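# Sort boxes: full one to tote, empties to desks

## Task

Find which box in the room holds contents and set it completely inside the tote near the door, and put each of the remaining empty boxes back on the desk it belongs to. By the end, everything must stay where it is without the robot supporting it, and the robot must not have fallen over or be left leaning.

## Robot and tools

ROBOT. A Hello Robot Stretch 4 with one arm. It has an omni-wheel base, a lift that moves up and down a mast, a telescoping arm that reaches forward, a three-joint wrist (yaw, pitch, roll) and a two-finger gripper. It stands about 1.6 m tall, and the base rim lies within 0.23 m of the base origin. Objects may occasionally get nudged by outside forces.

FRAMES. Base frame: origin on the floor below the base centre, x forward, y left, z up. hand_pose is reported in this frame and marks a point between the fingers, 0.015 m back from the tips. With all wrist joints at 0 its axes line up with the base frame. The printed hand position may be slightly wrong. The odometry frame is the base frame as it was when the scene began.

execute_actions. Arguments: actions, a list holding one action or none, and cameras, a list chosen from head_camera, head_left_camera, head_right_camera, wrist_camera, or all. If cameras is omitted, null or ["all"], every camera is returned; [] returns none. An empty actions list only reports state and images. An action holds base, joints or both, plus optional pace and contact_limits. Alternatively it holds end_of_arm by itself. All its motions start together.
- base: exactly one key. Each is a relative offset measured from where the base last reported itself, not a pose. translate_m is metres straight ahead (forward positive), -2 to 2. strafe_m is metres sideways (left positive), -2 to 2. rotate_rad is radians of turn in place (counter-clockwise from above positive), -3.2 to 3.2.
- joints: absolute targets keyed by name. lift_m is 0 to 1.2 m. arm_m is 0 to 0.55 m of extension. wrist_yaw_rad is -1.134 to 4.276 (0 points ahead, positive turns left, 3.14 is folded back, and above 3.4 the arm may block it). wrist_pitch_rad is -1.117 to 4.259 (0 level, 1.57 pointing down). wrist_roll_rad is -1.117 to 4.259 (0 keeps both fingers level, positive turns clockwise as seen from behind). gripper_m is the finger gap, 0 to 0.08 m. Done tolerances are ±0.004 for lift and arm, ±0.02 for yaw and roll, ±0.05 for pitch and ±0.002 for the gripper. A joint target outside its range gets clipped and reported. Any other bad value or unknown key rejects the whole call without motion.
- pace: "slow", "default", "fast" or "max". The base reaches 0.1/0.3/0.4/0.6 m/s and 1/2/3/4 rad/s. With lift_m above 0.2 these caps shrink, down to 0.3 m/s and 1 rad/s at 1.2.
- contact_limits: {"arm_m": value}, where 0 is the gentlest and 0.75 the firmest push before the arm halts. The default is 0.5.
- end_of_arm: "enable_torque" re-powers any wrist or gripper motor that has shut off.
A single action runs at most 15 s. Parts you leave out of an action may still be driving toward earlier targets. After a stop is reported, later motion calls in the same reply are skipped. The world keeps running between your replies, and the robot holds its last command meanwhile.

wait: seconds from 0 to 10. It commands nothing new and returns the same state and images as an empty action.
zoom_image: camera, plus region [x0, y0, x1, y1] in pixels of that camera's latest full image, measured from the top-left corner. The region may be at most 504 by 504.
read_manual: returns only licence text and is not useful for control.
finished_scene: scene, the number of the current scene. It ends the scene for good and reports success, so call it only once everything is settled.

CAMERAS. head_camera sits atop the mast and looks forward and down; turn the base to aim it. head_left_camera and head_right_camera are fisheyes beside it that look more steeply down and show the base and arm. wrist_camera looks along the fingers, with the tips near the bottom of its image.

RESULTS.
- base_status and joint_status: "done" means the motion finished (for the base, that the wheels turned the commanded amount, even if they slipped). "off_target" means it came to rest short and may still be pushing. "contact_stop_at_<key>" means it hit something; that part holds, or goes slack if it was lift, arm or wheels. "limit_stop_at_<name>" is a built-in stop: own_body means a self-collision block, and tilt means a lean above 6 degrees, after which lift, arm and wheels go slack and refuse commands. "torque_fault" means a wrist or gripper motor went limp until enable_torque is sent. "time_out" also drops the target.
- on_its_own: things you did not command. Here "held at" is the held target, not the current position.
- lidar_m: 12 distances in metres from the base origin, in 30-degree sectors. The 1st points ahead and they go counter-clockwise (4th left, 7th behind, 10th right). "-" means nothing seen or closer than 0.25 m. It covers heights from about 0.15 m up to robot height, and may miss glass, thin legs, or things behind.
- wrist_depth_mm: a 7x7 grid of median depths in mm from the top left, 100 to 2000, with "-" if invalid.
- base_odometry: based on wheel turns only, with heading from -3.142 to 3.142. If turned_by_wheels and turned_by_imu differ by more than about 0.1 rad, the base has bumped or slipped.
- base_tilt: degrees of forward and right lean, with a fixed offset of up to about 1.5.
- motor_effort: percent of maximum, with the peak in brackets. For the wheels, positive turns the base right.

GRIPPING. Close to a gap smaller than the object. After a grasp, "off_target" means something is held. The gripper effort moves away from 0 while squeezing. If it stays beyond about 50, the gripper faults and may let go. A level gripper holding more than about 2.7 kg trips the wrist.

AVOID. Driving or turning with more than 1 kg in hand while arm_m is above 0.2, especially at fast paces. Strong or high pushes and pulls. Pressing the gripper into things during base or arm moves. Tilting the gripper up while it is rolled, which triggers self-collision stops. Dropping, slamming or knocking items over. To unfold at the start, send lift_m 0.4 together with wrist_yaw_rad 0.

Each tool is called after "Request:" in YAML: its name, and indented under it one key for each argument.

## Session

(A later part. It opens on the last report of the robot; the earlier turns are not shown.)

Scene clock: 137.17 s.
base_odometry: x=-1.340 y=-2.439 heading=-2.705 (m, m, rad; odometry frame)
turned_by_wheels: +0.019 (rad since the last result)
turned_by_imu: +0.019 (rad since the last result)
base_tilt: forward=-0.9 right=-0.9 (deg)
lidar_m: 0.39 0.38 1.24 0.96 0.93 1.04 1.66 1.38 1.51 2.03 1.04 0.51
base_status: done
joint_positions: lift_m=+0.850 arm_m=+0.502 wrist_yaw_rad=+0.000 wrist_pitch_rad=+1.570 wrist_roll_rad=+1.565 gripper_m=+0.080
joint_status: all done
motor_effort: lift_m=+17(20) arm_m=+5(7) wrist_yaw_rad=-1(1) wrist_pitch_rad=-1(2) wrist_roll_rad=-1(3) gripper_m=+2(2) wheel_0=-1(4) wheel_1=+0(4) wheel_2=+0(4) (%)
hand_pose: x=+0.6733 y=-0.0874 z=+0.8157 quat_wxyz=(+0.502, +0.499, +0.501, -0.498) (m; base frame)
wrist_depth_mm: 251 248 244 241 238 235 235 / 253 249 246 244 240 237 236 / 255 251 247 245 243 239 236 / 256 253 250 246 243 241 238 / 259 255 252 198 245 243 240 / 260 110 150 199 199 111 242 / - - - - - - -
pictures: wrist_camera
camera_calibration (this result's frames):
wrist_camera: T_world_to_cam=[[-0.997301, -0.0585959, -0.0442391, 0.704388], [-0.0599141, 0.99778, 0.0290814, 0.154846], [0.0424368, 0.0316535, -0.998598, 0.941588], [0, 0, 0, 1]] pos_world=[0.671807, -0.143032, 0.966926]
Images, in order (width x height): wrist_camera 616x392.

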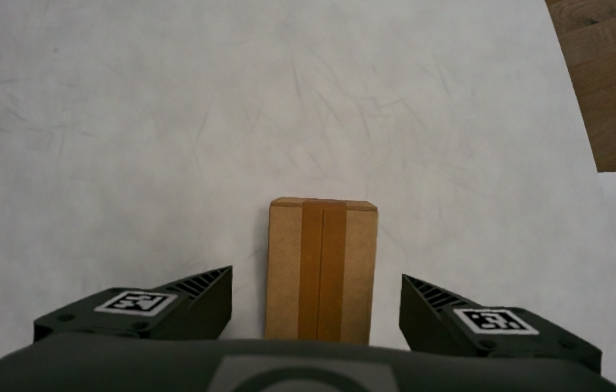

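Request:
execute_actions:
  actions:
    - {"joints":{"lift_m":0.783},"pace":"fast"}
  cameras: []

Request:
execute_actions:
  actions:
    - {"joints":{"gripper_m":0.04}}
  cameras: []

Request:
execute_actions:
  actions:
    - {"joints":{"lift_m":0.85,"wrist_pitch_rad":0.5},"pace":"fast"}
  cameras: []

Scene clock: 141.67 s.
base_odometry: x=-1.340 y=-2.439 heading=-2.705 (m, m, rad; odometry frame)
turned_by_wheels: +0.000 (rad since the last result)
turned_by_imu: +0.000 (rad since the last result)
base_tilt: forward=-1.1 right=-0.7 (deg)
lidar_m: 0.40 0.37 1.23 0.95 0.93 1.01 1.65 1.37 1.51 2.03 1.05 0.51
base_status: not commanded
joint_positions: lift_m=+0.783 arm_m=+0.502 wrist_yaw_rad=+0.000 wrist_pitch_rad=+1.570 wrist_roll_rad=+1.565 gripper_m=+0.080
joint_status: all done
motor_effort: lift_m=+17(18) arm_m=+5(5) wrist_yaw_rad=-1(1) wrist_pitch_rad=-2(2) wrist_roll_rad=-1(1) gripper_m=+1(1) wheel_0=-1(0) wheel_1=+0(0) wheel_2=+1(1) (%)
hand_pose: x=+0.6733 y=-0.0874 z=+0.7487 quat_wxyz=(+0.502, +0.499, +0.501, -0.498) (m; base frame)
wrist_depth_mm: 182 180 178 175 174 171 - / 183 182 179 177 175 173 171 / 185 183 180 178 176 173 173 / 186 185 182 179 177 175 173 / 188 186 183 131 129 177 175 / 190 110 133 132 131 111 - / - - - - - - -
pictures: none
No camera images: the call's "cameras" was empty. Leave "cameras" out to get every camera's image.

Scene clock: 142.67 s.
base_odometry: x=-1.340 y=-2.439 heading=-2.705 (m, m, rad; odometry frame)
turned_by_wheels: +0.000 (rad since the last result)
turned_by_imu: +0.000 (rad since the last result)
base_tilt: forward=-0.9 right=-0.9 (deg)
lidar_m: 0.40 0.38 1.24 0.93 0.92 1.01 1.65 1.38 1.48 2.02 1.05 0.51
base_status: not commanded
joint_positions: lift_m=+0.783 arm_m=+0.502 wrist_yaw_rad=+0.000 wrist_pitch_rad=+1.570 wrist_roll_rad=+1.565 gripper_m=+0.059
joint_status: gripper_m off_target (ended at +0.059, target +0.040)
on_its_own: gripper_m is held at +0.054, not at your +0.040, by its contact guard: the fingers met something
motor_effort: lift_m=+17(17) arm_m=+5(5) wrist_yaw_rad=+1(1) wrist_pitch_rad=-1(2) wrist_roll_rad=+0(0) gripper_m=-37(38) wheel_0=-1(1) wheel_1=+0(0) wheel_2=+1(1) (%)
hand_pose: x=+0.6732 y=-0.0874 z=+0.7487 quat_wxyz=(+0.502, +0.499, +0.501, -0.498) (m; base frame)
wrist_depth_mm: 182 180 178 176 174 171 - / 183 181 179 177 175 172 171 / 185 183 180 178 176 174 173 / 186 184 182 179 177 175 174 / 188 185 183 131 130 176 175 / 190 186 132 131 131 178 176 / - - - - - - -
pictures: none
No camera images: the call's "cameras" was empty. Leave "cameras" out to get every camera's image.

Scene clock: 143.80 s.
base_odometry: x=-1.340 y=-2.439 heading=-2.705 (m, m, rad; odometry frame)
turned_by_wheels: +0.000 (rad since the last result)
turned_by_imu: +0.000 (rad since the last result)
base_tilt: forward=-1.0 right=-0.8 (deg)
lidar_m: 0.37 0.38 1.23 0.96 0.92 1.01 1.65 1.36 1.50 2.04 1.06 0.51
base_status: not commanded
joint_positions: lift_m=+0.850 arm_m=+0.502 wrist_yaw_rad=+0.000 wrist_pitch_rad=+0.503 wrist_roll_rad=+1.565 gripper_m=+0.059
joint_status: all done
on_its_own: gripper_m is held at +0.054, not at your +0.040, by its contact guard: the fingers met something
motor_effort: lift_m=+20(22) arm_m=+5(5) wrist_yaw_rad=-1(1) wrist_pitch_rad=-9(9) wrist_roll_rad=+0(0) gripper_m=-38(37) wheel_0=-1(0) wheel_1=+0(0) wheel_2=+0(1) (%)
hand_pose: x=+0.8595 y=-0.0874 z=+0.9256 quat_wxyz=(+0.687, +0.683, +0.176, -0.175) (m; base frame)
wrist_depth_mm: 574 634 715 647 430 312 262 / 544 603 683 647 421 314 262 / 521 569 647 640 421 312 263 / 504 544 609 549 402 314 260 / 477 521 559 130 130 310 259 / 452 480 132 132 130 281 257 / - - - - - - -
pictures: none
No camera images: the call's "cameras" was empty. Leave "cameras" out to get every camera's image.

Request:
execute_actions:
  actions:
    - {"joints":{"wrist_pitch_rad":1.57,"lift_m":0.786},"pace":"slow"}
  cameras: []

Request:
execute_actions:
  actions:
    - {"joints":{"gripper_m":0.08}}
  cameras: []

Request:
execute_actions:
  actions:
    - {"joints":{"lift_m":0.85},"pace":"fast"}
  cameras: []

Request:
execute_actions:
  actions:
    - {"base":{"rotate_rad":-0.62},"joints":{"lift_m":0.98,"wrist_roll_rad":0,"arm_m":0.43},"pace":"fast"}
  cameras: ["head_right_camera"]

Request:
execute_actions:
  actions:
    - {"base":{"translate_m":0.44},"pace":"fast"}
  cameras: ["wrist_camera","head_right_camera"]

Scene clock: 159.37 s.
base_odometry: x=-1.340 y=-2.439 heading=-2.705 (m, m, rad; odometry frame)
turned_by_wheels: +0.000 (rad since the last result)
turned_by_imu: +0.000 (rad since the last result)
base_tilt: forward=-1.0 right=-0.7 (deg)
lidar_m: 0.39 0.38 1.24 0.95 0.92 1.02 1.66 1.37 1.52 2.05 1.04 0.50
base_status: not commanded
joint_positions: lift_m=+0.786 arm_m=+0.502 wrist_yaw_rad=+0.000 wrist_pitch_rad=+1.570 wrist_roll_rad=+1.565 gripper_m=+0.059
joint_status: all done
on_its_own: gripper_m is held at +0.054, not at your +0.040, by its contact guard: the fingers met something
motor_effort: lift_m=+17(19) arm_m=+5(5) wrist_yaw_rad=-2(1) wrist_pitch_rad=-1(7) wrist_roll_rad=-2(1) gripper_m=-37(37) wheel_0=+0(0) wheel_1=+0(0) wheel_2=+0(1) (%)
hand_pose: x=+0.6733 y=-0.0874 z=+0.7517 quat_wxyz=(+0.502, +0.499, +0.501, -0.498) (m; base frame)
wrist_depth_mm: 185 183 181 178 176 174 - / 187 184 182 180 178 175 174 / 189 186 183 181 179 177 175 / 190 187 185 182 180 178 177 / 191 189 187 131 130 179 178 / 193 189 132 132 131 180 179 / - - - - - - -
pictures: none
No camera images: the call's "cameras" was empty. Leave "cameras" out to get every camera's image.

Scene clock: 160.30 s.
base_odometry: x=-1.340 y=-2.439 heading=-2.705 (m, m, rad; odometry frame)
turned_by_wheels: +0.000 (rad since the last result)
turned_by_imu: +0.000 (rad since the last result)
base_tilt: forward=-1.0 right=-0.9 (deg)
lidar_m: 0.38 0.38 1.25 0.93 0.93 1.04 1.66 1.37 1.50 2.03 1.04 0.50
base_status: not commanded
joint_positions: lift_m=+0.786 arm_m=+0.502 wrist_yaw_rad=+0.000 wrist_pitch_rad=+1.570 wrist_roll_rad=+1.565 gripper_m=+0.080
joint_status: all done
motor_effort: lift_m=+17(17) arm_m=+5(5) wrist_yaw_rad=-3(0) wrist_pitch_rad=+0(0) wrist_roll_rad=+0(1) gripper_m=+2(38) wheel_0=-1(0) wheel_1=+0(0) wheel_2=+0(0) (%)
hand_pose: x=+0.6733 y=-0.0874 z=+0.7517 quat_wxyz=(+0.502, +0.499, +0.501, -0.498) (m; base frame)
wrist_depth_mm: 185 183 181 179 176 174 - / 187 185 182 180 178 176 174 / 189 186 184 181 179 177 176 / 189 187 186 182 180 178 177 / 191 189 186 134 133 179 178 / 193 110 136 135 134 111 - / - - - - - - -
pictures: none
No camera images: the call's "cameras" was empty. Leave "cameras" out to get every camera's image.

Scene clock: 161.30 s.
base_odometry: x=-1.340 y=-2.439 heading=-2.705 (m, m, rad; odometry frame)
turned_by_wheels: +0.000 (rad since the last result)
turned_by_imu: +0.000 (rad since the last result)
base_tilt: forward=-0.9 right=-0.8 (deg)
lidar_m: 0.39 0.39 1.23 0.93 0.94 1.03 1.66 1.37 1.52 2.03 1.04 0.50
base_status: not commanded
joint_positions: lift_m=+0.850 arm_m=+0.502 wrist_yaw_rad=+0.000 wrist_pitch_rad=+1.570 wrist_roll_rad=+1.565 gripper_m=+0.080
joint_status: all done
motor_effort: lift_m=+21(24) arm_m=+4(5) wrist_yaw_rad=+0(1) wrist_pitch_rad=-1(0) wrist_roll_rad=-1(1) gripper_m=+2(2) wheel_0=-1(0) wheel_1=+0(0) wheel_2=+1(1) (%)
hand_pose: x=+0.6733 y=-0.0874 z=+0.8154 quat_wxyz=(+0.502, +0.499, +0.501, -0.498) (m; base frame)
wrist_depth_mm: 249 247 244 242 239 236 233 / 253 250 247 242 241 237 235 / 254 250 247 245 241 240 237 / 256 253 250 245 243 241 238 / 258 255 252 198 245 242 240 / 259 110 150 201 198 111 242 / - - - - - - -
pictures: none
No camera images: the call's "cameras" was empty. Leave "cameras" out to get every camera's image.

Scene clock: 162.73 s.
base_odometry: x=-1.341 y=-2.439 heading=+2.958 (m, m, rad; odometry frame)
turned_by_wheels: -0.620 (rad since the last result)
turned_by_imu: -0.620 (rad since the last result)
base_tilt: forward=-1.2 right=-0.8 (deg)
lidar_m: 0.53 0.38 0.38 0.42 1.00 0.93 1.00 1.43 1.37 1.44 2.03 1.29
base_status: done
joint_positions: lift_m=+0.980 arm_m=+0.431 wrist_yaw_rad=+0.000 wrist_pitch_rad=+1.570 wrist_roll_rad=+0.000 gripper_m=+0.080
joint_status: all done
motor_effort: lift_m=+21(22) arm_m=-5(4) wrist_yaw_rad=+0(1) wrist_pitch_rad=-1(1) wrist_roll_rad=-2(6) gripper_m=+1(3) wheel_0=-1(6) wheel_1=+0(6) wheel_2=+0(7) (%)
hand_pose: x=+0.6019 y=-0.0874 z=+0.9454 quat_wxyz=(+0.707, +0.000, +0.707, +0.000) (m; base frame)
wrist_depth_mm: 379 379 377 379 1078 1060 1042 / 387 382 379 1078 1078 1060 1060 / 387 382 384 1098 1078 1078 1078 / 389 387 1118 1118 1078 1060 1098 / 392 387 1118 1098 1098 1098 1078 / 392 110 151 1098 1098 111 1078 / - - - - - - -
pictures: head_right_camera
Images, in order (width x height): head_right_camera 420x672.

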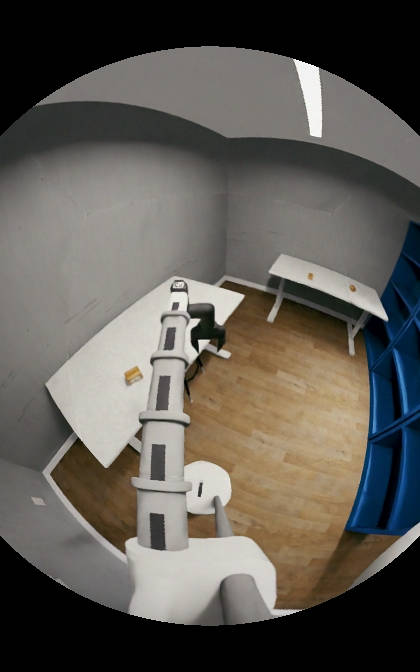

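Scene clock: 165.43 s.
base_odometry: x=-1.773 y=-2.359 heading=+2.958 (m, m, rad; odometry frame)
turned_by_wheels: +0.000 (rad since the last result)
turned_by_imu: +0.000 (rad since the last result)
base_tilt: forward=-1.1 right=-0.8 (deg)
lidar_m: 0.25 0.25 0.25 0.25 0.26 1.31 1.40 1.65 1.60 1.69 1.69 0.51
base_status: done
joint_positions: lift_m=+0.980 arm_m=+0.431 wrist_yaw_rad=+0.000 wrist_pitch_rad=+1.570 wrist_roll_rad=+0.000 gripper_m=+0.080
joint_status: not commanded
motor_effort: lift_m=+21(21) arm_m=-5(5) wrist_yaw_rad=-1(1) wrist_pitch_rad=-2(1) wrist_roll_rad=-2(3) gripper_m=+3(1) wheel_0=-1(4) wheel_1=+1(6) wheel_2=+0(10) (%)
hand_pose: x=+0.6018 y=-0.0874 z=+0.9454 quat_wxyz=(+0.707, +0.000, +0.707, +0.000) (m; base frame)
wrist_depth_mm: 382 377 375 370 368 362 359 / 387 377 375 370 370 364 1060 / 387 379 377 325 370 368 1060 / 389 387 382 379 375 1098 1078 / 392 389 384 379 377 1118 1078 / 397 110 150 384 379 111 1078 / - - - - - - -
pictures: head_right_camera, wrist_camera
camera_calibration (this result's frames):
wrist_camera: T_world_to_cam=[[0.052062, -0.997703, -0.0433505, -0.075578], [-0.998169, -0.0533272, 0.0285585, 0.620089], [-0.0308046, 0.0417843, -0.998652, 1.11915], [0, 0, 0, 1]] pos_world=[0.657363, -0.0890995, 1.09665]
Images, in order (width x height): head_right_camera 420x672, wrist_camera 616x392.

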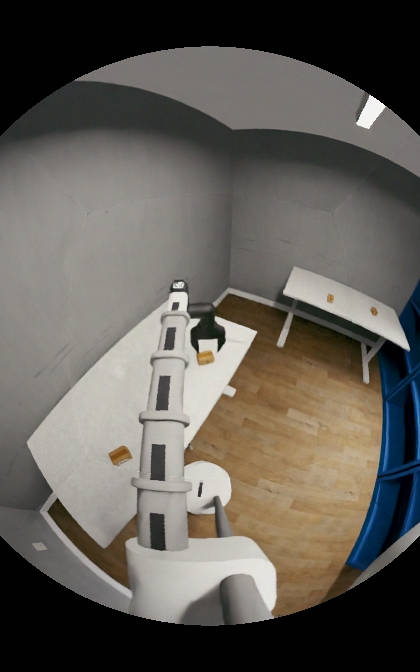

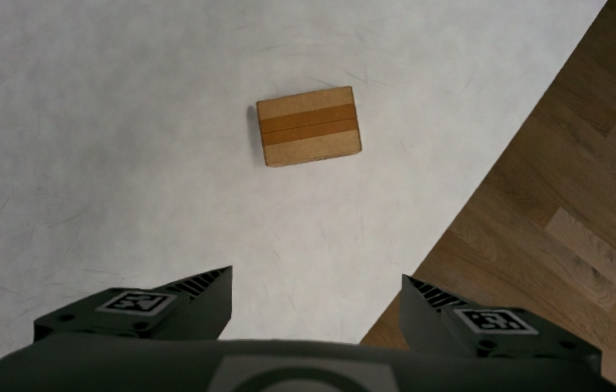

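Request:
execute_actions:
  actions:
    - {"base":{"rotate_rad":0.018},"joints":{"lift_m":0.85,"wrist_roll_rad":1.39,"arm_m":0.532},"pace":"fast"}
  cameras: ["wrist_camera"]

Scene clock: 171.37 s.
base_odometry: x=-1.773 y=-2.359 heading=+2.976 (m, m, rad; odometry frame)
turned_by_wheels: +0.018 (rad since the last result)
turned_by_imu: +0.018 (rad since the last result)
base_tilt: forward=-1.0 right=-0.8 (deg)
lidar_m: 0.25 0.25 0.25 0.25 0.25 1.32 1.41 1.65 1.61 1.71 1.67 0.48
base_status: done
joint_positions: lift_m=+0.850 arm_m=+0.531 wrist_yaw_rad=+0.000 wrist_pitch_rad=+1.570 wrist_roll_rad=+1.390 gripper_m=+0.080
joint_status: all done
motor_effort: lift_m=+17(19) arm_m=+5(5) wrist_yaw_rad=+0(0) wrist_pitch_rad=-1(3) wrist_roll_rad=-2(4) gripper_m=+1(2) wheel_0=-1(3) wheel_1=+0(3) wheel_2=+1(4) (%)
hand_pose: x=+0.7023 y=-0.0874 z=+0.8157 quat_wxyz=(+0.543, +0.453, +0.543, -0.452) (m; base frame)
wrist_depth_mm: 251 248 243 241 239 917 904 / 252 250 246 242 241 238 931 / 255 251 248 245 242 239 931 / 255 253 250 245 243 241 238 / 258 254 252 198 245 243 241 / 260 110 150 200 198 111 242 / - - - - - - -
pictures: wrist_camera
camera_calibration (this result's frames):
wrist_camera: T_world_to_cam=[[-0.971852, -0.231401, -0.0442463, 0.700352], [-0.232777, 0.9721, 0.0289257, 0.275862], [0.0363184, 0.038411, -0.998602, 0.945242], [0, 0, 0, 1]] pos_world=[0.710523, -0.142411, 0.966928]
Images, in order (width x height): wrist_camera 616x392.

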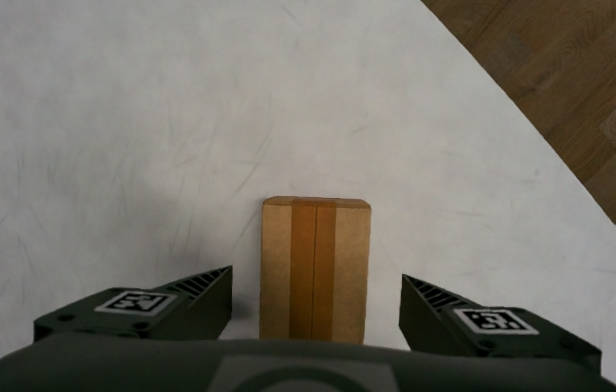

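Request:
execute_actions:
  actions:
    - {"joints":{"lift_m":0.783},"pace":"fast"}
  cameras: []

Request:
execute_actions:
  actions:
    - {"joints":{"gripper_m":0.04}}
  cameras: []

Request:
execute_actions:
  actions:
    - {"joints":{"lift_m":0.85,"wrist_pitch_rad":0.5},"pace":"fast"}
  cameras: []

Scene clock: 175.20 s.
base_odometry: x=-1.773 y=-2.359 heading=+2.976 (m, m, rad; odometry frame)
turned_by_wheels: +0.000 (rad since the last result)
turned_by_imu: +0.000 (rad since the last result)
base_tilt: forward=-1.0 right=-0.7 (deg)
lidar_m: 0.25 0.25 0.25 0.25 0.27 1.32 1.41 1.66 1.61 1.71 1.66 0.51
base_status: not commanded
joint_positions: lift_m=+0.783 arm_m=+0.531 wrist_yaw_rad=+0.000 wrist_pitch_rad=+1.570 wrist_roll_rad=+1.390 gripper_m=+0.080
joint_status: all done
motor_effort: lift_m=+17(17) arm_m=+5(5) wrist_yaw_rad=+0(1) wrist_pitch_rad=-1(1) wrist_roll_rad=+0(0) gripper_m=+3(3) wheel_0=+0(0) wheel_1=-1(0) wheel_2=+1(1) (%)
hand_pose: x=+0.7023 y=-0.0874 z=+0.7487 quat_wxyz=(+0.543, +0.453, +0.543, -0.453) (m; base frame)
wrist_depth_mm: 182 180 178 176 174 171 854 / 183 181 179 177 175 172 171 / 185 183 181 179 176 174 172 / 186 185 181 179 178 175 174 / 188 186 182 131 178 177 175 / 190 110 132 131 131 111 - / - - - - - - -
pictures: none
No camera images: the call's "cameras" was empty. Leave "cameras" out to get every camera's image.

Scene clock: 176.20 s.
base_odometry: x=-1.773 y=-2.359 heading=+2.976 (m, m, rad; odometry frame)
turned_by_wheels: +0.000 (rad since the last result)
turned_by_imu: +0.000 (rad since the last result)
base_tilt: forward=-1.0 right=-0.8 (deg)
lidar_m: 0.25 0.25 0.25 0.25 0.26 1.33 1.40 1.66 1.59 1.72 1.66 0.50
base_status: not commanded
joint_positions: lift_m=+0.783 arm_m=+0.531 wrist_yaw_rad=+0.000 wrist_pitch_rad=+1.570 wrist_roll_rad=+1.390 gripper_m=+0.059
joint_status: gripper_m off_target (ended at +0.059, target +0.040)
on_its_own: gripper_m is held at +0.054, not at your +0.040, by its contact guard: the fingers met something
motor_effort: lift_m=+17(17) arm_m=+5(5) wrist_yaw_rad=-1(1) wrist_pitch_rad=-2(1) wrist_roll_rad=+0(0) gripper_m=-37(36) wheel_0=+0(0) wheel_1=+0(0) wheel_2=+1(1) (%)
hand_pose: x=+0.7023 y=-0.0874 z=+0.7487 quat_wxyz=(+0.543, +0.453, +0.543, -0.453) (m; base frame)
wrist_depth_mm: 183 181 178 175 174 171 854 / 183 181 179 177 175 173 171 / 184 183 181 178 176 174 173 / 186 184 182 179 177 175 174 / 188 186 183 131 130 177 175 / 190 186 132 131 130 177 176 / - - - - - - -
pictures: none
No camera images: the call's "cameras" was empty. Leave "cameras" out to get every camera's image.

Scene clock: 177.33 s.
base_odometry: x=-1.773 y=-2.359 heading=+2.976 (m, m, rad; odometry frame)
turned_by_wheels: +0.000 (rad since the last result)
turned_by_imu: +0.000 (rad since the last result)
base_tilt: forward=-1.1 right=-0.7 (deg)
lidar_m: 0.25 0.25 0.25 0.25 0.26 1.32 1.42 1.65 1.61 1.72 1.67 0.49
base_status: not commanded
joint_positions: lift_m=+0.850 arm_m=+0.531 wrist_yaw_rad=+0.000 wrist_pitch_rad=+0.503 wrist_roll_rad=+1.390 gripper_m=+0.059
joint_status: all done
on_its_own: gripper_m is held at +0.054, not at your +0.040, by its contact guard: the fingers met something
motor_effort: lift_m=+20(24) arm_m=+5(5) wrist_yaw_rad=+0(0) wrist_pitch_rad=-9(13) wrist_roll_rad=+0(1) gripper_m=-38(37) wheel_0=+0(0) wheel_1=+0(0) wheel_2=+1(1) (%)
hand_pose: x=+0.8884 y=-0.0874 z=+0.9256 quat_wxyz=(+0.744, +0.620, +0.191, -0.159) (m; base frame)
wrist_depth_mm: 1336 1464 1576 1661 1708 1229 291 / 1098 1255 1618 1808 1661 342 283 / 917 1042 1255 1537 1576 332 279 / 778 891 1025 1229 407 322 270 / 691 778 831 131 130 312 263 / 615 661 132 131 130 279 254 / - - - - - - -
pictures: none
No camera images: the call's "cameras" was empty. Leave "cameras" out to get every camera's image.

Request:
execute_actions:
  actions:
    - {"joints":{"wrist_pitch_rad":1.57,"lift_m":0.786},"pace":"slow"}
  cameras: []

Request:
execute_actions:
  actions:
    - {"joints":{"gripper_m":0.08}}
  cameras: []

Request:
execute_actions:
  actions:
    - {"joints":{"lift_m":0.85},"pace":"fast"}
  cameras: []

Request:
execute_actions:
  actions:
    - {"base":{"rotate_rad":-1.0},"joints":{"wrist_roll_rad":0,"arm_m":0.0},"pace":"fast"}
  cameras: ["head_camera","head_left_camera"]

Scene clock: 187.07 s.
base_odometry: x=-1.773 y=-2.359 heading=+2.976 (m, m, rad; odometry frame)
turned_by_wheels: +0.000 (rad since the last result)
turned_by_imu: +0.000 (rad since the last result)
base_tilt: forward=-0.9 right=-0.8 (deg)
lidar_m: 0.25 0.25 0.25 0.25 0.27 1.31 1.40 1.65 1.61 1.71 1.66 0.49
base_status: not commanded
joint_positions: lift_m=+0.786 arm_m=+0.531 wrist_yaw_rad=+0.000 wrist_pitch_rad=+1.570 wrist_roll_rad=+1.390 gripper_m=+0.059
joint_status: all done
on_its_own: gripper_m is held at +0.054, not at your +0.040, by its contact guard: the fingers met something
motor_effort: lift_m=+17(19) arm_m=+5(5) wrist_yaw_rad=+0(1) wrist_pitch_rad=+0(8) wrist_roll_rad=-1(1) gripper_m=-37(37) wheel_0=-1(1) wheel_1=-1(0) wheel_2=+1(1) (%)
hand_pose: x=+0.7023 y=-0.0874 z=+0.7517 quat_wxyz=(+0.543, +0.453, +0.543, -0.453) (m; base frame)
wrist_depth_mm: 185 183 181 179 177 175 842 / 186 184 182 180 178 176 174 / 188 186 183 181 179 177 176 / 190 187 185 182 180 178 177 / 191 189 187 131 130 179 177 / 193 189 131 132 130 180 180 / - - - - - - -
pictures: none
No camera images: the call's "cameras" was empty. Leave "cameras" out to get every camera's image.

Scene clock: 188.00 s.
base_odometry: x=-1.773 y=-2.359 heading=+2.976 (m, m, rad; odometry frame)
turned_by_wheels: +0.000 (rad since the last result)
turned_by_imu: +0.000 (rad since the last result)
base_tilt: forward=-1.1 right=-0.7 (deg)
lidar_m: 0.25 0.25 0.25 0.25 0.25 1.32 1.41 1.65 1.61 1.69 1.66 0.49
base_status: not commanded
joint_positions: lift_m=+0.786 arm_m=+0.531 wrist_yaw_rad=+0.000 wrist_pitch_rad=+1.570 wrist_roll_rad=+1.390 gripper_m=+0.080
joint_status: all done
motor_effort: lift_m=+17(17) arm_m=+4(5) wrist_yaw_rad=+1(1) wrist_pitch_rad=-1(0) wrist_roll_rad=-1(0) gripper_m=+1(36) wheel_0=+0(0) wheel_1=+0(1) wheel_2=+1(1) (%)
hand_pose: x=+0.7023 y=-0.0874 z=+0.7517 quat_wxyz=(+0.543, +0.453, +0.543, -0.453) (m; base frame)
wrist_depth_mm: 186 183 181 179 176 175 854 / 187 185 182 180 178 176 174 / 188 186 184 181 180 177 175 / 190 187 185 182 180 178 176 / 191 189 186 134 181 179 178 / 193 110 136 135 134 111 - / - - - - - - -
pictures: none
No camera images: the call's "cameras" was empty. Leave "cameras" out to get every camera's image.

Scene clock: 189.00 s.
base_odometry: x=-1.773 y=-2.359 heading=+2.976 (m, m, rad; odometry frame)
turned_by_wheels: +0.000 (rad since the last result)
turned_by_imu: +0.000 (rad since the last result)
base_tilt: forward=-1.0 right=-0.7 (deg)
lidar_m: 0.25 0.25 0.25 0.25 0.26 1.32 1.41 1.66 1.60 1.70 1.67 0.47
base_status: not commanded
joint_positions: lift_m=+0.850 arm_m=+0.531 wrist_yaw_rad=+0.000 wrist_pitch_rad=+1.570 wrist_roll_rad=+1.390 gripper_m=+0.080
joint_status: all done
motor_effort: lift_m=+21(22) arm_m=+5(5) wrist_yaw_rad=+0(0) wrist_pitch_rad=-1(2) wrist_roll_rad=-1(1) gripper_m=+1(2) wheel_0=+0(0) wheel_1=+0(1) wheel_2=+1(1) (%)
hand_pose: x=+0.7023 y=-0.0874 z=+0.8154 quat_wxyz=(+0.543, +0.453, +0.543, -0.453) (m; base frame)
wrist_depth_mm: 251 247 244 241 238 917 917 / 252 249 246 243 240 239 917 / 255 251 248 246 241 237 931 / 257 253 249 246 244 240 238 / 257 255 251 198 245 242 239 / 260 110 151 199 198 111 242 / - - - - - - -
pictures: none
No camera images: the call's "cameras" was empty. Leave "cameras" out to get every camera's image.

Scene clock: 191.17 s.
base_odometry: x=-1.773 y=-2.359 heading=+1.976 (m, m, rad; odometry frame)
turned_by_wheels: -1.000 (rad since the last result)
turned_by_imu: -1.000 (rad since the last result)
base_tilt: forward=-1.0 right=-0.8 (deg)
lidar_m: 1.65 0.42 0.25 0.25 0.25 0.25 0.27 1.33 1.45 1.65 1.61 1.74
base_status: done
joint_positions: lift_m=+0.850 arm_m=+0.001 wrist_yaw_rad=+0.000 wrist_pitch_rad=+1.570 wrist_roll_rad=+0.000 gripper_m=+0.080
joint_status: all done
motor_effort: lift_m=+21(21) arm_m=-5(6) wrist_yaw_rad=+0(2) wrist_pitch_rad=-1(2) wrist_roll_rad=-3(7) gripper_m=+2(2) wheel_0=-1(5) wheel_1=+0(8) wheel_2=-2(8) (%)
hand_pose: x=+0.1718 y=-0.0874 z=+0.8154 quat_wxyz=(+0.707, +0.000, +0.707, +0.000) (m; base frame)
wrist_depth_mm: 960 991 960 960 946 931 931 / 991 976 960 960 946 946 931 / 991 991 976 960 960 946 946 / 991 991 976 976 976 960 931 / 1025 1008 768 759 976 946 946 / 1025 110 151 768 778 111 960 / - - - - - - -
pictures: head_camera, head_left_camera
Images, in order (width x height): head_camera 420x560, head_left_camera 420x672.

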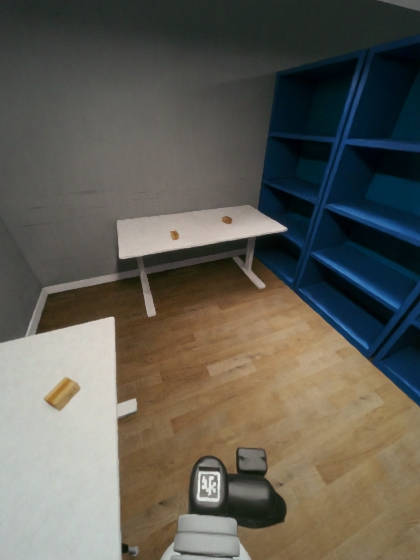

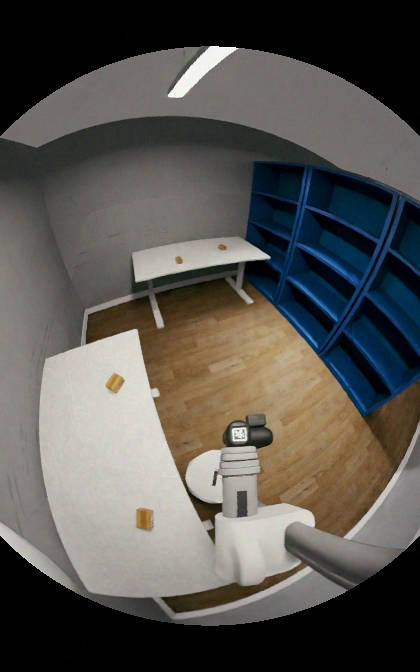

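Request:
execute_actions:
  actions:
    - {"base":{"translate_m":1.45},"joints":{"lift_m":0.98},"pace":"max"}
  cameras: ["head_camera"]

Scene clock: 206.33 s.
base_odometry: x=-2.345 y=-1.027 heading=+1.976 (m, m, rad; odometry frame)
turned_by_wheels: +0.000 (rad since the last result)
turned_by_imu: +0.000 (rad since the last result)
base_tilt: forward=-1.2 right=-0.8 (deg)
lidar_m: 0.30 0.30 0.32 0.50 0.91 0.80 1.22 2.64 1.33 1.04 0.82 0.39
base_status: done
joint_positions: lift_m=+0.980 arm_m=+0.001 wrist_yaw_rad=+0.000 wrist_pitch_rad=+1.570 wrist_roll_rad=+0.000 gripper_m=+0.080
joint_status: all done
motor_effort: lift_m=+20(23) arm_m=-4(5) wrist_yaw_rad=-1(0) wrist_pitch_rad=-2(2) wrist_roll_rad=-2(3) gripper_m=+2(2) wheel_0=-1(5) wheel_1=-1(7) wheel_2=+1(11) (%)
hand_pose: x=+0.1718 y=-0.0874 z=+0.9455 quat_wxyz=(+0.707, +0.000, +0.707, +0.000) (m; base frame)
wrist_depth_mm: 382 379 375 373 384 1060 1060 / 387 382 379 1078 1078 1060 1060 / 389 1098 1118 1078 1060 1098 1060 / 1160 1098 1138 991 1098 1078 1078 / 1138 1138 878 891 1118 1098 1078 / 1160 110 150 904 1098 111 1098 / - - - - - - -
pictures: head_camera
Images, in order (width x height): head_camera 420x560.

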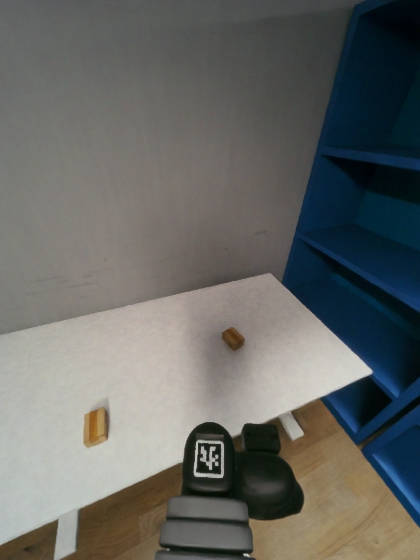

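Request:
execute_actions:
  actions:
    - {"base":{"translate_m":0.08},"joints":{"arm_m":0.40},"pace":"max"}
  cameras: ["wrist_camera"]

Scene clock: 216.90 s.
base_odometry: x=-2.376 y=-0.953 heading=+1.976 (m, m, rad; odometry frame)
turned_by_wheels: +0.000 (rad since the last result)
turned_by_imu: +0.000 (rad since the last result)
base_tilt: forward=-1.1 right=-0.9 (deg)
lidar_m: 0.25 0.25 0.26 0.34 1.11 0.86 1.24 2.70 1.27 1.00 0.64 0.28
base_status: done
joint_positions: lift_m=+0.980 arm_m=+0.399 wrist_yaw_rad=+0.000 wrist_pitch_rad=+1.570 wrist_roll_rad=+0.000 gripper_m=+0.080
joint_status: all done
motor_effort: lift_m=+20(20) arm_m=+5(8) wrist_yaw_rad=+0(1) wrist_pitch_rad=+0(1) wrist_roll_rad=-1(2) gripper_m=+2(2) wheel_0=-2(4) wheel_1=-1(6) wheel_2=+2(9) (%)
hand_pose: x=+0.5703 y=-0.0874 z=+0.9455 quat_wxyz=(+0.707, +0.000, +0.707, +0.000) (m; base frame)
wrist_depth_mm: 382 379 375 370 366 364 357 / 384 382 377 375 370 366 362 / 389 384 379 327 370 368 362 / 392 384 382 377 373 370 368 / 392 387 382 379 377 373 370 / 394 110 150 382 377 111 373 / - - - - - - -
pictures: wrist_camera
camera_calibration (this result's frames):
wrist_camera: T_world_to_cam=[[0.0529156, -0.997658, -0.0433339, -0.0744291], [-0.998132, -0.0541677, 0.0282495, 0.58876], [-0.0305306, 0.0417581, -0.998661, 1.1181], [0, 0, 0, 1]] pos_world=[0.625735, -0.0890527, 1.09674]
Images, in order (width x height): wrist_camera 616x392.

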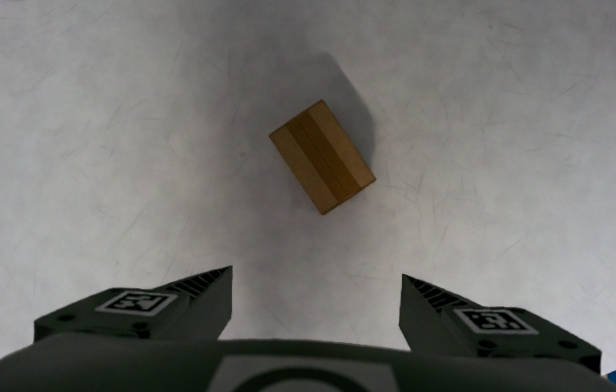

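Request:
execute_actions:
  actions:
    - {"joints":{"lift_m":0.85,"wrist_roll_rad":-0.62,"arm_m":0.474},"pace":"fast"}
  cameras: ["wrist_camera"]

Scene clock: 223.73 s.
base_odometry: x=-2.376 y=-0.953 heading=+1.976 (m, m, rad; odometry frame)
turned_by_wheels: +0.000 (rad since the last result)
turned_by_imu: +0.000 (rad since the last result)
base_tilt: forward=-1.0 right=-0.7 (deg)
lidar_m: 0.25 0.25 0.25 0.38 1.13 0.86 1.22 2.71 1.27 1.00 0.61 0.31
base_status: not commanded
joint_positions: lift_m=+0.850 arm_m=+0.473 wrist_yaw_rad=+0.000 wrist_pitch_rad=+1.570 wrist_roll_rad=-0.620 gripper_m=+0.080
joint_status: all done
motor_effort: lift_m=+17(18) arm_m=+5(7) wrist_yaw_rad=-1(2) wrist_pitch_rad=-1(2) wrist_roll_rad=-3(7) gripper_m=+1(2) wheel_0=-2(2) wheel_1=-1(1) wheel_2=+2(2) (%)
hand_pose: x=+0.6442 y=-0.0874 z=+0.8157 quat_wxyz=(+0.674, -0.216, +0.673, +0.216) (m; base frame)
wrist_depth_mm: 249 247 245 243 241 238 236 / 251 249 246 244 241 239 237 / 251 251 248 246 244 241 239 / 254 252 251 199 245 244 241 / 256 254 251 198 246 245 242 / 257 110 151 200 199 111 244 / - - - - - - -
pictures: wrist_camera
camera_calibration (this result's frames):
wrist_camera: T_world_to_cam=[[0.622219, -0.781668, -0.0428834, -0.432215], [-0.781307, -0.623495, 0.0285086, 0.476587], [-0.0490218, 0.0157665, -0.998673, 1.00041], [0, 0, 0, 1]] pos_world=[0.690335, -0.0564721, 0.966956]
Images, in order (width x height): wrist_camera 616x392.

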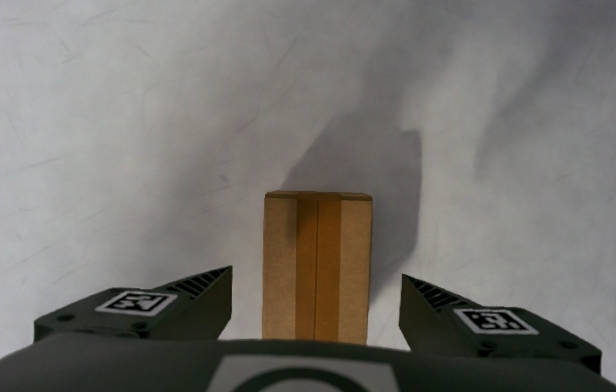

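Request:
execute_actions:
  actions:
    - {"joints":{"lift_m":0.783},"pace":"fast"}
  cameras: []

Request:
execute_actions:
  actions:
    - {"joints":{"gripper_m":0.04}}
  cameras: []

Request:
execute_actions:
  actions:
    - {"joints":{"lift_m":0.85,"wrist_pitch_rad":0.5,"arm_m":0.4},"pace":"fast"}
  cameras: []

Scene clock: 229.43 s.
base_odometry: x=-2.376 y=-0.953 heading=+1.976 (m, m, rad; odometry frame)
turned_by_wheels: +0.000 (rad since the last result)
turned_by_imu: +0.000 (rad since the last result)
base_tilt: forward=-1.0 right=-0.8 (deg)
lidar_m: 0.25 0.25 0.25 0.38 1.14 0.86 1.26 2.72 1.27 1.00 0.63 0.30
base_status: not commanded
joint_positions: lift_m=+0.783 arm_m=+0.473 wrist_yaw_rad=+0.000 wrist_pitch_rad=+1.570 wrist_roll_rad=-0.620 gripper_m=+0.080
joint_status: all done
motor_effort: lift_m=+17(16) arm_m=+5(5) wrist_yaw_rad=-1(0) wrist_pitch_rad=-1(2) wrist_roll_rad=-3(3) gripper_m=+2(2) wheel_0=-2(2) wheel_1=-1(1) wheel_2=+2(2) (%)
hand_pose: x=+0.6442 y=-0.0874 z=+0.7487 quat_wxyz=(+0.674, -0.216, +0.673, +0.216) (m; base frame)
wrist_depth_mm: 181 180 178 177 176 174 - / 182 181 179 178 176 174 173 / 183 182 180 179 177 176 175 / 185 184 182 170 179 177 175 / 186 185 182 131 130 178 177 / 188 110 133 132 131 111 - / - - - - - - -
pictures: none
No camera images: the call's "cameras" was empty. Leave "cameras" out to get every camera's image.

Scene clock: 230.43 s.
base_odometry: x=-2.376 y=-0.953 heading=+1.976 (m, m, rad; odometry frame)
turned_by_wheels: +0.000 (rad since the last result)
turned_by_imu: +0.000 (rad since the last result)
base_tilt: forward=-1.0 right=-0.7 (deg)
lidar_m: 0.25 0.25 0.25 0.37 1.10 0.87 1.23 2.71 1.28 1.00 0.63 0.31
base_status: not commanded
joint_positions: lift_m=+0.783 arm_m=+0.473 wrist_yaw_rad=+0.000 wrist_pitch_rad=+1.570 wrist_roll_rad=-0.620 gripper_m=+0.059
joint_status: gripper_m off_target (ended at +0.059, target +0.040)
on_its_own: gripper_m is held at +0.054, not at your +0.040, by its contact guard: the fingers met something
motor_effort: lift_m=+17(17) arm_m=+5(5) wrist_yaw_rad=-1(1) wrist_pitch_rad=+0(2) wrist_roll_rad=-2(2) gripper_m=-36(36) wheel_0=-2(2) wheel_1=-1(1) wheel_2=+1(2) (%)
hand_pose: x=+0.6442 y=-0.0874 z=+0.7487 quat_wxyz=(+0.674, -0.216, +0.673, +0.216) (m; base frame)
wrist_depth_mm: 181 180 178 176 175 174 - / 183 181 179 178 176 175 174 / 183 182 180 179 178 176 175 / 185 183 181 169 178 177 176 / 186 185 183 131 130 178 177 / 187 186 132 131 131 179 178 / - - - - - - -
pictures: none
No camera images: the call's "cameras" was empty. Leave "cameras" out to get every camera's image.

Scene clock: 231.57 s.
base_odometry: x=-2.376 y=-0.953 heading=+1.976 (m, m, rad; odometry frame)
turned_by_wheels: +0.000 (rad since the last result)
turned_by_imu: +0.000 (rad since the last result)
base_tilt: forward=-1.0 right=-0.8 (deg)
lidar_m: 0.25 0.25 0.26 0.39 1.12 0.88 1.24 2.72 1.28 1.01 0.62 0.31
base_status: not commanded
joint_positions: lift_m=+0.850 arm_m=+0.401 wrist_yaw_rad=+0.000 wrist_pitch_rad=+0.503 wrist_roll_rad=-0.620 gripper_m=+0.059
joint_status: all done
on_its_own: gripper_m is held at +0.054, not at your +0.040, by its contact guard: the fingers met something
motor_effort: lift_m=+20(23) arm_m=-5(6) wrist_yaw_rad=+0(1) wrist_pitch_rad=-9(14) wrist_roll_rad=-2(3) gripper_m=-37(37) wheel_0=-2(2) wheel_1=-1(1) wheel_2=+2(2) (%)
hand_pose: x=+0.7581 y=-0.0874 z=+0.9256 quat_wxyz=(+0.922, -0.295, +0.237, +0.076) (m; base frame)
wrist_depth_mm: 413 415 424 421 418 424 421 / 442 459 455 462 466 462 466 / 394 477 512 512 517 517 512 / 347 404 473 170 569 580 597 / 312 353 397 131 130 676 647 / 279 303 132 132 131 707 715 / - - - - - - -
pictures: none
No camera images: the call's "cameras" was empty. Leave "cameras" out to get every camera's image.

Request:
execute_actions:
  actions:
    - {"joints":{"wrist_pitch_rad":1.57,"lift_m":0.786},"pace":"slow"}
  cameras: []

Request:
execute_actions:
  actions:
    - {"joints":{"gripper_m":0.08}}
  cameras: []

Request:
execute_actions:
  actions:
    - {"joints":{"lift_m":0.85},"pace":"fast"}
  cameras: []

Request:
execute_actions:
  actions:
    - {"base":{"rotate_rad":1.16},"joints":{"lift_m":0.98,"wrist_roll_rad":0,"arm_m":0.21},"pace":"fast"}
  cameras: ["wrist_camera","head_right_camera"]

Scene clock: 237.93 s.
base_odometry: x=-2.376 y=-0.953 heading=+1.976 (m, m, rad; odometry frame)
turned_by_wheels: +0.000 (rad since the last result)
turned_by_imu: +0.000 (rad since the last result)
base_tilt: forward=-1.0 right=-0.7 (deg)
lidar_m: 0.25 0.25 0.25 0.39 1.13 0.87 1.25 2.73 1.29 1.01 0.62 0.31
base_status: not commanded
joint_positions: lift_m=+0.786 arm_m=+0.401 wrist_yaw_rad=+0.000 wrist_pitch_rad=+1.570 wrist_roll_rad=-0.620 gripper_m=+0.059
joint_status: all done
on_its_own: gripper_m is held at +0.054, not at your +0.040, by its contact guard: the fingers met something
motor_effort: lift_m=+17(20) arm_m=-5(5) wrist_yaw_rad=+0(1) wrist_pitch_rad=+0(9) wrist_roll_rad=-2(3) gripper_m=-37(37) wheel_0=-2(2) wheel_1=-1(1) wheel_2=+2(2) (%)
hand_pose: x=+0.5719 y=-0.0874 z=+0.7517 quat_wxyz=(+0.674, -0.216, +0.673, +0.216) (m; base frame)
wrist_depth_mm: 185 183 182 180 178 177 - / 186 184 182 181 179 177 177 / 187 185 183 182 180 179 177 / 189 186 185 169 181 180 179 / 190 188 186 131 131 181 180 / 191 189 131 132 131 181 181 / - - - - - - -
pictures: none
No camera images: the call's "cameras" was empty. Leave "cameras" out to get every camera's image.

Scene clock: 238.87 s.
base_odometry: x=-2.376 y=-0.953 heading=+1.976 (m, m, rad; odometry frame)
turned_by_wheels: +0.000 (rad since the last result)
turned_by_imu: +0.000 (rad since the last result)
base_tilt: forward=-1.0 right=-0.7 (deg)
lidar_m: 0.25 0.25 0.25 0.35 1.13 0.87 1.25 2.73 1.29 1.01 0.64 0.30
base_status: not commanded
joint_positions: lift_m=+0.786 arm_m=+0.401 wrist_yaw_rad=+0.000 wrist_pitch_rad=+1.570 wrist_roll_rad=-0.620 gripper_m=+0.080
joint_status: all done
motor_effort: lift_m=+17(17) arm_m=-5(5) wrist_yaw_rad=+0(1) wrist_pitch_rad=-2(0) wrist_roll_rad=-3(2) gripper_m=+2(37) wheel_0=-2(2) wheel_1=-1(1) wheel_2=+2(1) (%)
hand_pose: x=+0.5719 y=-0.0874 z=+0.7517 quat_wxyz=(+0.674, -0.216, +0.673, +0.216) (m; base frame)
wrist_depth_mm: 185 183 181 180 179 176 - / 186 185 182 181 179 178 177 / 187 186 184 182 180 179 178 / 188 186 185 168 181 180 179 / 190 188 186 134 133 181 181 / 191 110 136 135 134 111 - / - - - - - - -
pictures: none
No camera images: the call's "cameras" was empty. Leave "cameras" out to get every camera's image.

Scene clock: 239.87 s.
base_odometry: x=-2.376 y=-0.953 heading=+1.976 (m, m, rad; odometry frame)
turned_by_wheels: +0.000 (rad since the last result)
turned_by_imu: +0.000 (rad since the last result)
base_tilt: forward=-1.1 right=-0.8 (deg)
lidar_m: 0.25 0.25 0.25 0.39 1.11 0.87 1.23 2.74 1.28 1.01 0.65 0.29
base_status: not commanded
joint_positions: lift_m=+0.850 arm_m=+0.401 wrist_yaw_rad=+0.000 wrist_pitch_rad=+1.570 wrist_roll_rad=-0.620 gripper_m=+0.080
joint_status: all done
motor_effort: lift_m=+21(23) arm_m=-5(5) wrist_yaw_rad=+0(2) wrist_pitch_rad=-1(0) wrist_roll_rad=-2(2) gripper_m=+2(3) wheel_0=-2(2) wheel_1=-2(1) wheel_2=+2(2) (%)
hand_pose: x=+0.5719 y=-0.0874 z=+0.8154 quat_wxyz=(+0.674, -0.216, +0.673, +0.216) (m; base frame)
wrist_depth_mm: 248 247 244 244 240 238 236 / 250 249 246 245 241 240 237 / 253 250 248 245 244 241 239 / 254 252 249 200 244 242 240 / 255 254 251 198 247 244 242 / 258 110 150 200 198 111 244 / - - - - - - -
pictures: none
No camera images: the call's "cameras" was empty. Leave "cameras" out to get every camera's image.

Scene clock: 241.67 s.
base_odometry: x=-2.376 y=-0.953 heading=+3.136 (m, m, rad; odometry frame)
turned_by_wheels: +1.160 (rad since the last result)
turned_by_imu: +1.160 (rad since the last result)
base_tilt: forward=-0.9 right=-0.8 (deg)
lidar_m: 0.26 0.44 0.90 0.84 1.48 2.72 1.19 0.99 0.54 0.25 0.25 0.25
base_status: done
joint_positions: lift_m=+0.980 arm_m=+0.211 wrist_yaw_rad=+0.000 wrist_pitch_rad=+1.570 wrist_roll_rad=+0.000 gripper_m=+0.080
joint_status: all done
motor_effort: lift_m=+21(23) arm_m=-5(5) wrist_yaw_rad=-1(2) wrist_pitch_rad=-3(2) wrist_roll_rad=-1(3) gripper_m=+3(2) wheel_0=+1(5) wheel_1=+1(7) wheel_2=+0(7) (%)
hand_pose: x=+0.3819 y=-0.0874 z=+0.9454 quat_wxyz=(+0.707, +0.000, +0.707, +0.000) (m; base frame)
wrist_depth_mm: 382 377 375 373 368 364 359 / 387 382 377 373 366 366 364 / 1138 384 379 375 373 368 366 / 1138 1118 382 377 375 370 368 / 1138 1118 384 384 377 373 368 / 1138 110 151 384 379 111 375 / - - - - - - -
pictures: head_right_camera, wrist_camera
camera_calibration (this result's frames):
wrist_camera: T_world_to_cam=[[0.0526205, -0.997673, -0.0433523, -0.0643349], [-0.998137, -0.0538878, 0.0285998, 0.400427], [-0.0308694, 0.0417666, -0.99865, 1.1124], [0, 0, 0, 1]] pos_world=[0.437406, -0.0890683, 1.09666]
Images, in order (width x height): head_right_camera 420x672, wrist_camera 616x392.

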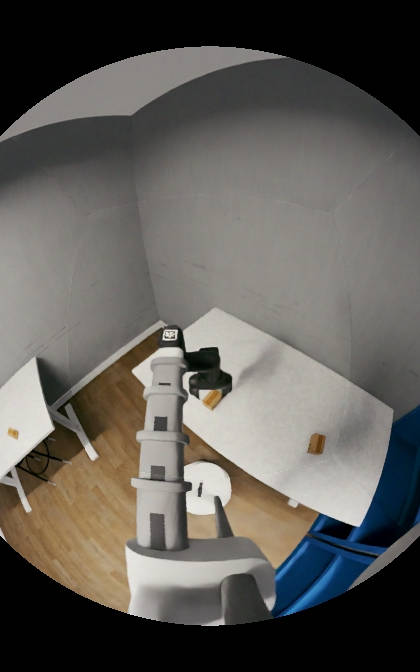

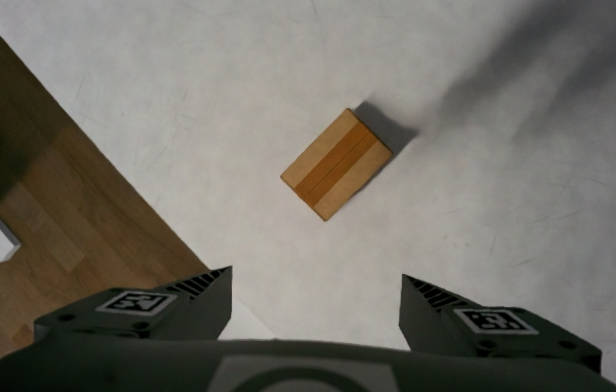

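Request:
execute_actions:
  actions:
    - {"base":{"rotate_rad":-0.033},"joints":{"lift_m":0.85,"wrist_roll_rad":0.69,"arm_m":0.285},"pace":"fast"}
  cameras: ["wrist_camera"]

Scene clock: 246.70 s.
base_odometry: x=-2.376 y=-0.953 heading=+3.103 (m, m, rad; odometry frame)
turned_by_wheels: -0.033 (rad since the last result)
turned_by_imu: -0.033 (rad since the last result)
base_tilt: forward=-0.9 right=-0.8 (deg)
lidar_m: 0.27 0.42 0.91 0.87 1.37 2.71 1.23 1.00 0.51 0.26 0.25 0.25
base_status: done
joint_positions: lift_m=+0.850 arm_m=+0.284 wrist_yaw_rad=+0.000 wrist_pitch_rad=+1.570 wrist_roll_rad=+0.690 gripper_m=+0.080
joint_status: all done
motor_effort: lift_m=+17(20) arm_m=+5(6) wrist_yaw_rad=-1(0) wrist_pitch_rad=+0(1) wrist_roll_rad=-1(3) gripper_m=+3(1) wheel_0=+0(3) wheel_1=+0(5) wheel_2=+0(3) (%)
hand_pose: x=+0.4552 y=-0.0874 z=+0.8157 quat_wxyz=(+0.666, +0.239, +0.665, -0.239) (m; base frame)
wrist_depth_mm: 252 248 247 244 239 237 236 / 253 250 248 245 241 239 236 / 255 254 248 246 243 240 238 / 256 253 251 247 246 242 239 / 258 254 252 200 246 245 241 / 260 110 151 200 199 111 243 / - - - - - - -
pictures: wrist_camera
camera_calibration (this result's frames):
wrist_camera: T_world_to_cam=[[-0.594187, -0.803131, -0.043844, 0.238033], [-0.804321, 0.593511, 0.0285058, 0.445784], [0.00312799, 0.0522024, -0.998632, 0.970556], [0, 0, 0, 1]] pos_world=[0.496954, -0.124071, 0.966956]
Images, in order (width x height): wrist_camera 616x392.

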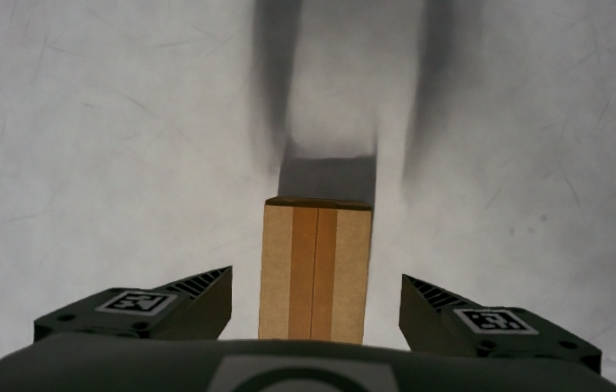

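Request:
execute_actions:
  actions:
    - {"joints":{"lift_m":0.783,"wrist_roll_rad":0.72},"pace":"fast"}
  cameras: []

Request:
execute_actions:
  actions:
    - {"joints":{"gripper_m":0.04}}
  cameras: []

Request:
execute_actions:
  actions:
    - {"joints":{"lift_m":0.85,"wrist_pitch_rad":0.5},"pace":"fast"}
  cameras: []

Scene clock: 251.53 s.
base_odometry: x=-2.376 y=-0.953 heading=+3.103 (m, m, rad; odometry frame)
turned_by_wheels: +0.000 (rad since the last result)
turned_by_imu: +0.000 (rad since the last result)
base_tilt: forward=-0.9 right=-0.8 (deg)
lidar_m: 0.28 0.42 0.90 0.86 1.37 2.70 1.22 0.99 0.55 0.28 0.25 0.25
base_status: not commanded
joint_positions: lift_m=+0.783 arm_m=+0.284 wrist_yaw_rad=+0.000 wrist_pitch_rad=+1.570 wrist_roll_rad=+0.720 gripper_m=+0.080
joint_status: all done
motor_effort: lift_m=+17(17) arm_m=+5(5) wrist_yaw_rad=+1(0) wrist_pitch_rad=-2(2) wrist_roll_rad=+0(0) gripper_m=+2(2) wheel_0=+0(0) wheel_1=+0(0) wheel_2=+0(0) (%)
hand_pose: x=+0.4552 y=-0.0874 z=+0.7487 quat_wxyz=(+0.662, +0.249, +0.662, -0.249) (m; base frame)
wrist_depth_mm: 183 181 180 177 175 172 - / 185 182 180 178 176 174 173 / 186 183 182 179 177 175 174 / 187 185 183 179 179 176 175 / 188 186 184 131 179 178 177 / 190 110 134 132 131 111 - / - - - - - - -
pictures: none
No camera images: the call's "cameras" was empty. Leave "cameras" out to get every camera's image.

Scene clock: 252.53 s.
base_odometry: x=-2.376 y=-0.953 heading=+3.103 (m, m, rad; odometry frame)
turned_by_wheels: +0.000 (rad since the last result)
turned_by_imu: +0.000 (rad since the last result)
base_tilt: forward=-1.0 right=-0.8 (deg)
lidar_m: 0.26 0.41 0.92 0.87 1.36 2.71 1.23 0.99 0.54 0.28 0.25 0.25
base_status: not commanded
joint_positions: lift_m=+0.783 arm_m=+0.284 wrist_yaw_rad=+0.000 wrist_pitch_rad=+1.570 wrist_roll_rad=+0.720 gripper_m=+0.059
joint_status: gripper_m off_target (ended at +0.059, target +0.040)
on_its_own: gripper_m is held at +0.054, not at your +0.040, by its contact guard: the fingers met something
motor_effort: lift_m=+17(17) arm_m=+5(5) wrist_yaw_rad=-2(1) wrist_pitch_rad=+0(1) wrist_roll_rad=-1(0) gripper_m=-37(38) wheel_0=+0(0) wheel_1=+0(0) wheel_2=+0(1) (%)
hand_pose: x=+0.4553 y=-0.0874 z=+0.7487 quat_wxyz=(+0.662, +0.249, +0.662, -0.249) (m; base frame)
wrist_depth_mm: 183 181 180 177 175 173 - / 185 182 181 178 176 175 173 / 186 184 181 179 177 176 174 / 187 185 182 180 178 176 175 / 189 186 185 131 131 177 176 / 190 187 131 132 131 178 178 / - - - - - - -
pictures: none
No camera images: the call's "cameras" was empty. Leave "cameras" out to get every camera's image.

Scene clock: 253.67 s.
base_odometry: x=-2.376 y=-0.953 heading=+3.103 (m, m, rad; odometry frame)
turned_by_wheels: +0.000 (rad since the last result)
turned_by_imu: +0.000 (rad since the last result)
base_tilt: forward=-1.1 right=-0.8 (deg)
lidar_m: 0.27 0.41 0.90 0.87 1.38 2.71 1.23 0.99 0.51 0.29 0.25 0.25
base_status: not commanded
joint_positions: lift_m=+0.850 arm_m=+0.284 wrist_yaw_rad=+0.000 wrist_pitch_rad=+0.505 wrist_roll_rad=+0.720 gripper_m=+0.059
joint_status: all done
on_its_own: gripper_m is held at +0.054, not at your +0.040, by its contact guard: the fingers met something
motor_effort: lift_m=+21(23) arm_m=+5(5) wrist_yaw_rad=-1(2) wrist_pitch_rad=-15(19) wrist_roll_rad=-1(1) gripper_m=-37(37) wheel_0=+0(0) wheel_1=+0(0) wheel_2=+1(1) (%)
hand_pose: x=+0.6412 y=-0.0874 z=+0.9252 quat_wxyz=(+0.906, +0.341, +0.234, -0.088) (m; base frame)
wrist_depth_mm: 732 676 621 559 521 480 449 / 866 778 699 640 585 521 469 / 1042 931 820 723 597 469 399 / 1138 1160 991 621 496 404 351 / 1098 1308 1229 131 131 357 314 / 1078 1182 132 132 131 306 283 / - - - - - - -
pictures: none
No camera images: the call's "cameras" was empty. Leave "cameras" out to get every camera's image.

Request:
execute_actions:
  actions:
    - {"base":{"rotate_rad":2.69},"joints":{"lift_m":0.4,"wrist_pitch_rad":1.57,"arm_m":0.05,"wrist_roll_rad":0},"pace":"fast"}
  cameras: ["head_camera"]

Request:
execute_actions:
  actions:
    - {"base":{"translate_m":2.0},"pace":"max"}
  cameras: []

Request:
execute_actions:
  actions:
    - {"base":{"rotate_rad":1.1},"pace":"fast"}
  cameras: ["head_camera"]

Scene clock: 264.80 s.
base_odometry: x=-2.377 y=-0.955 heading=-0.492 (m, m, rad; odometry frame)
turned_by_wheels: +2.689 (rad since the last result)
turned_by_imu: +1.483 (rad since the last result)
base_tilt: forward=-1.1 right=-0.9 (deg)
lidar_m: 1.01 1.41 2.79 1.13 0.87 0.46 0.34 0.25 0.25 0.25 0.28 1.29
base_status: done
joint_positions: lift_m=+0.748 arm_m=+0.139 wrist_yaw_rad=+0.000 wrist_pitch_rad=+1.309 wrist_roll_rad=-0.010 gripper_m=+0.059
joint_status: lift_m contact_stop (moved -0.102 of -0.450); arm_m contact_stop_at_lift_m (moved -0.146 of -0.234); wrist_pitch_rad contact_stop_at_lift_m (moved +0.804 of +1.065); the others done
on_its_own: arm_m is held at +0.139, not at your +0.050, since a contact_stop; wrist_pitch_rad is held at +1.307, not at your +1.570, since a contact_stop; gripper_m is held at +0.054, not at your +0.040, by its contact guard: the fingers met something; lift_m is slack since a contact_stop (your +0.400 is given up)
motor_effort: lift_m=+19(24) arm_m=+0(12) wrist_yaw_rad=+0(93) wrist_pitch_rad=-5(100) wrist_roll_rad=-1(22) gripper_m=-37(50) wheel_0=+9(30) wheel_1=-23(30) wheel_2=-1(24) (%)
hand_pose: x=+0.3646 y=-0.0874 z=+0.7203 quat_wxyz=(+0.793, -0.004, +0.609, +0.003) (m; base frame)
wrist_depth_mm: 1042 1025 1008 1025 1008 1008 991 / 991 976 991 960 976 976 946 / 946 946 931 931 931 917 917 / 931 917 917 131 878 891 878 / 891 904 866 126 127 854 854 / 866 866 121 121 120 831 820 / - - - - - - -
pictures: head_camera
Images, in order (width x height): head_camera 420x560.

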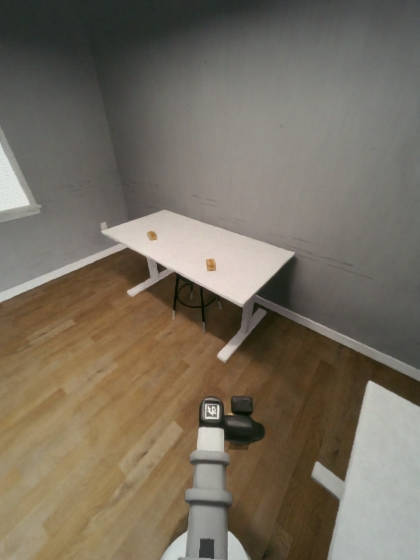

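not run: a stop came earlier in this reply.

not run: a stop came earlier in this reply.


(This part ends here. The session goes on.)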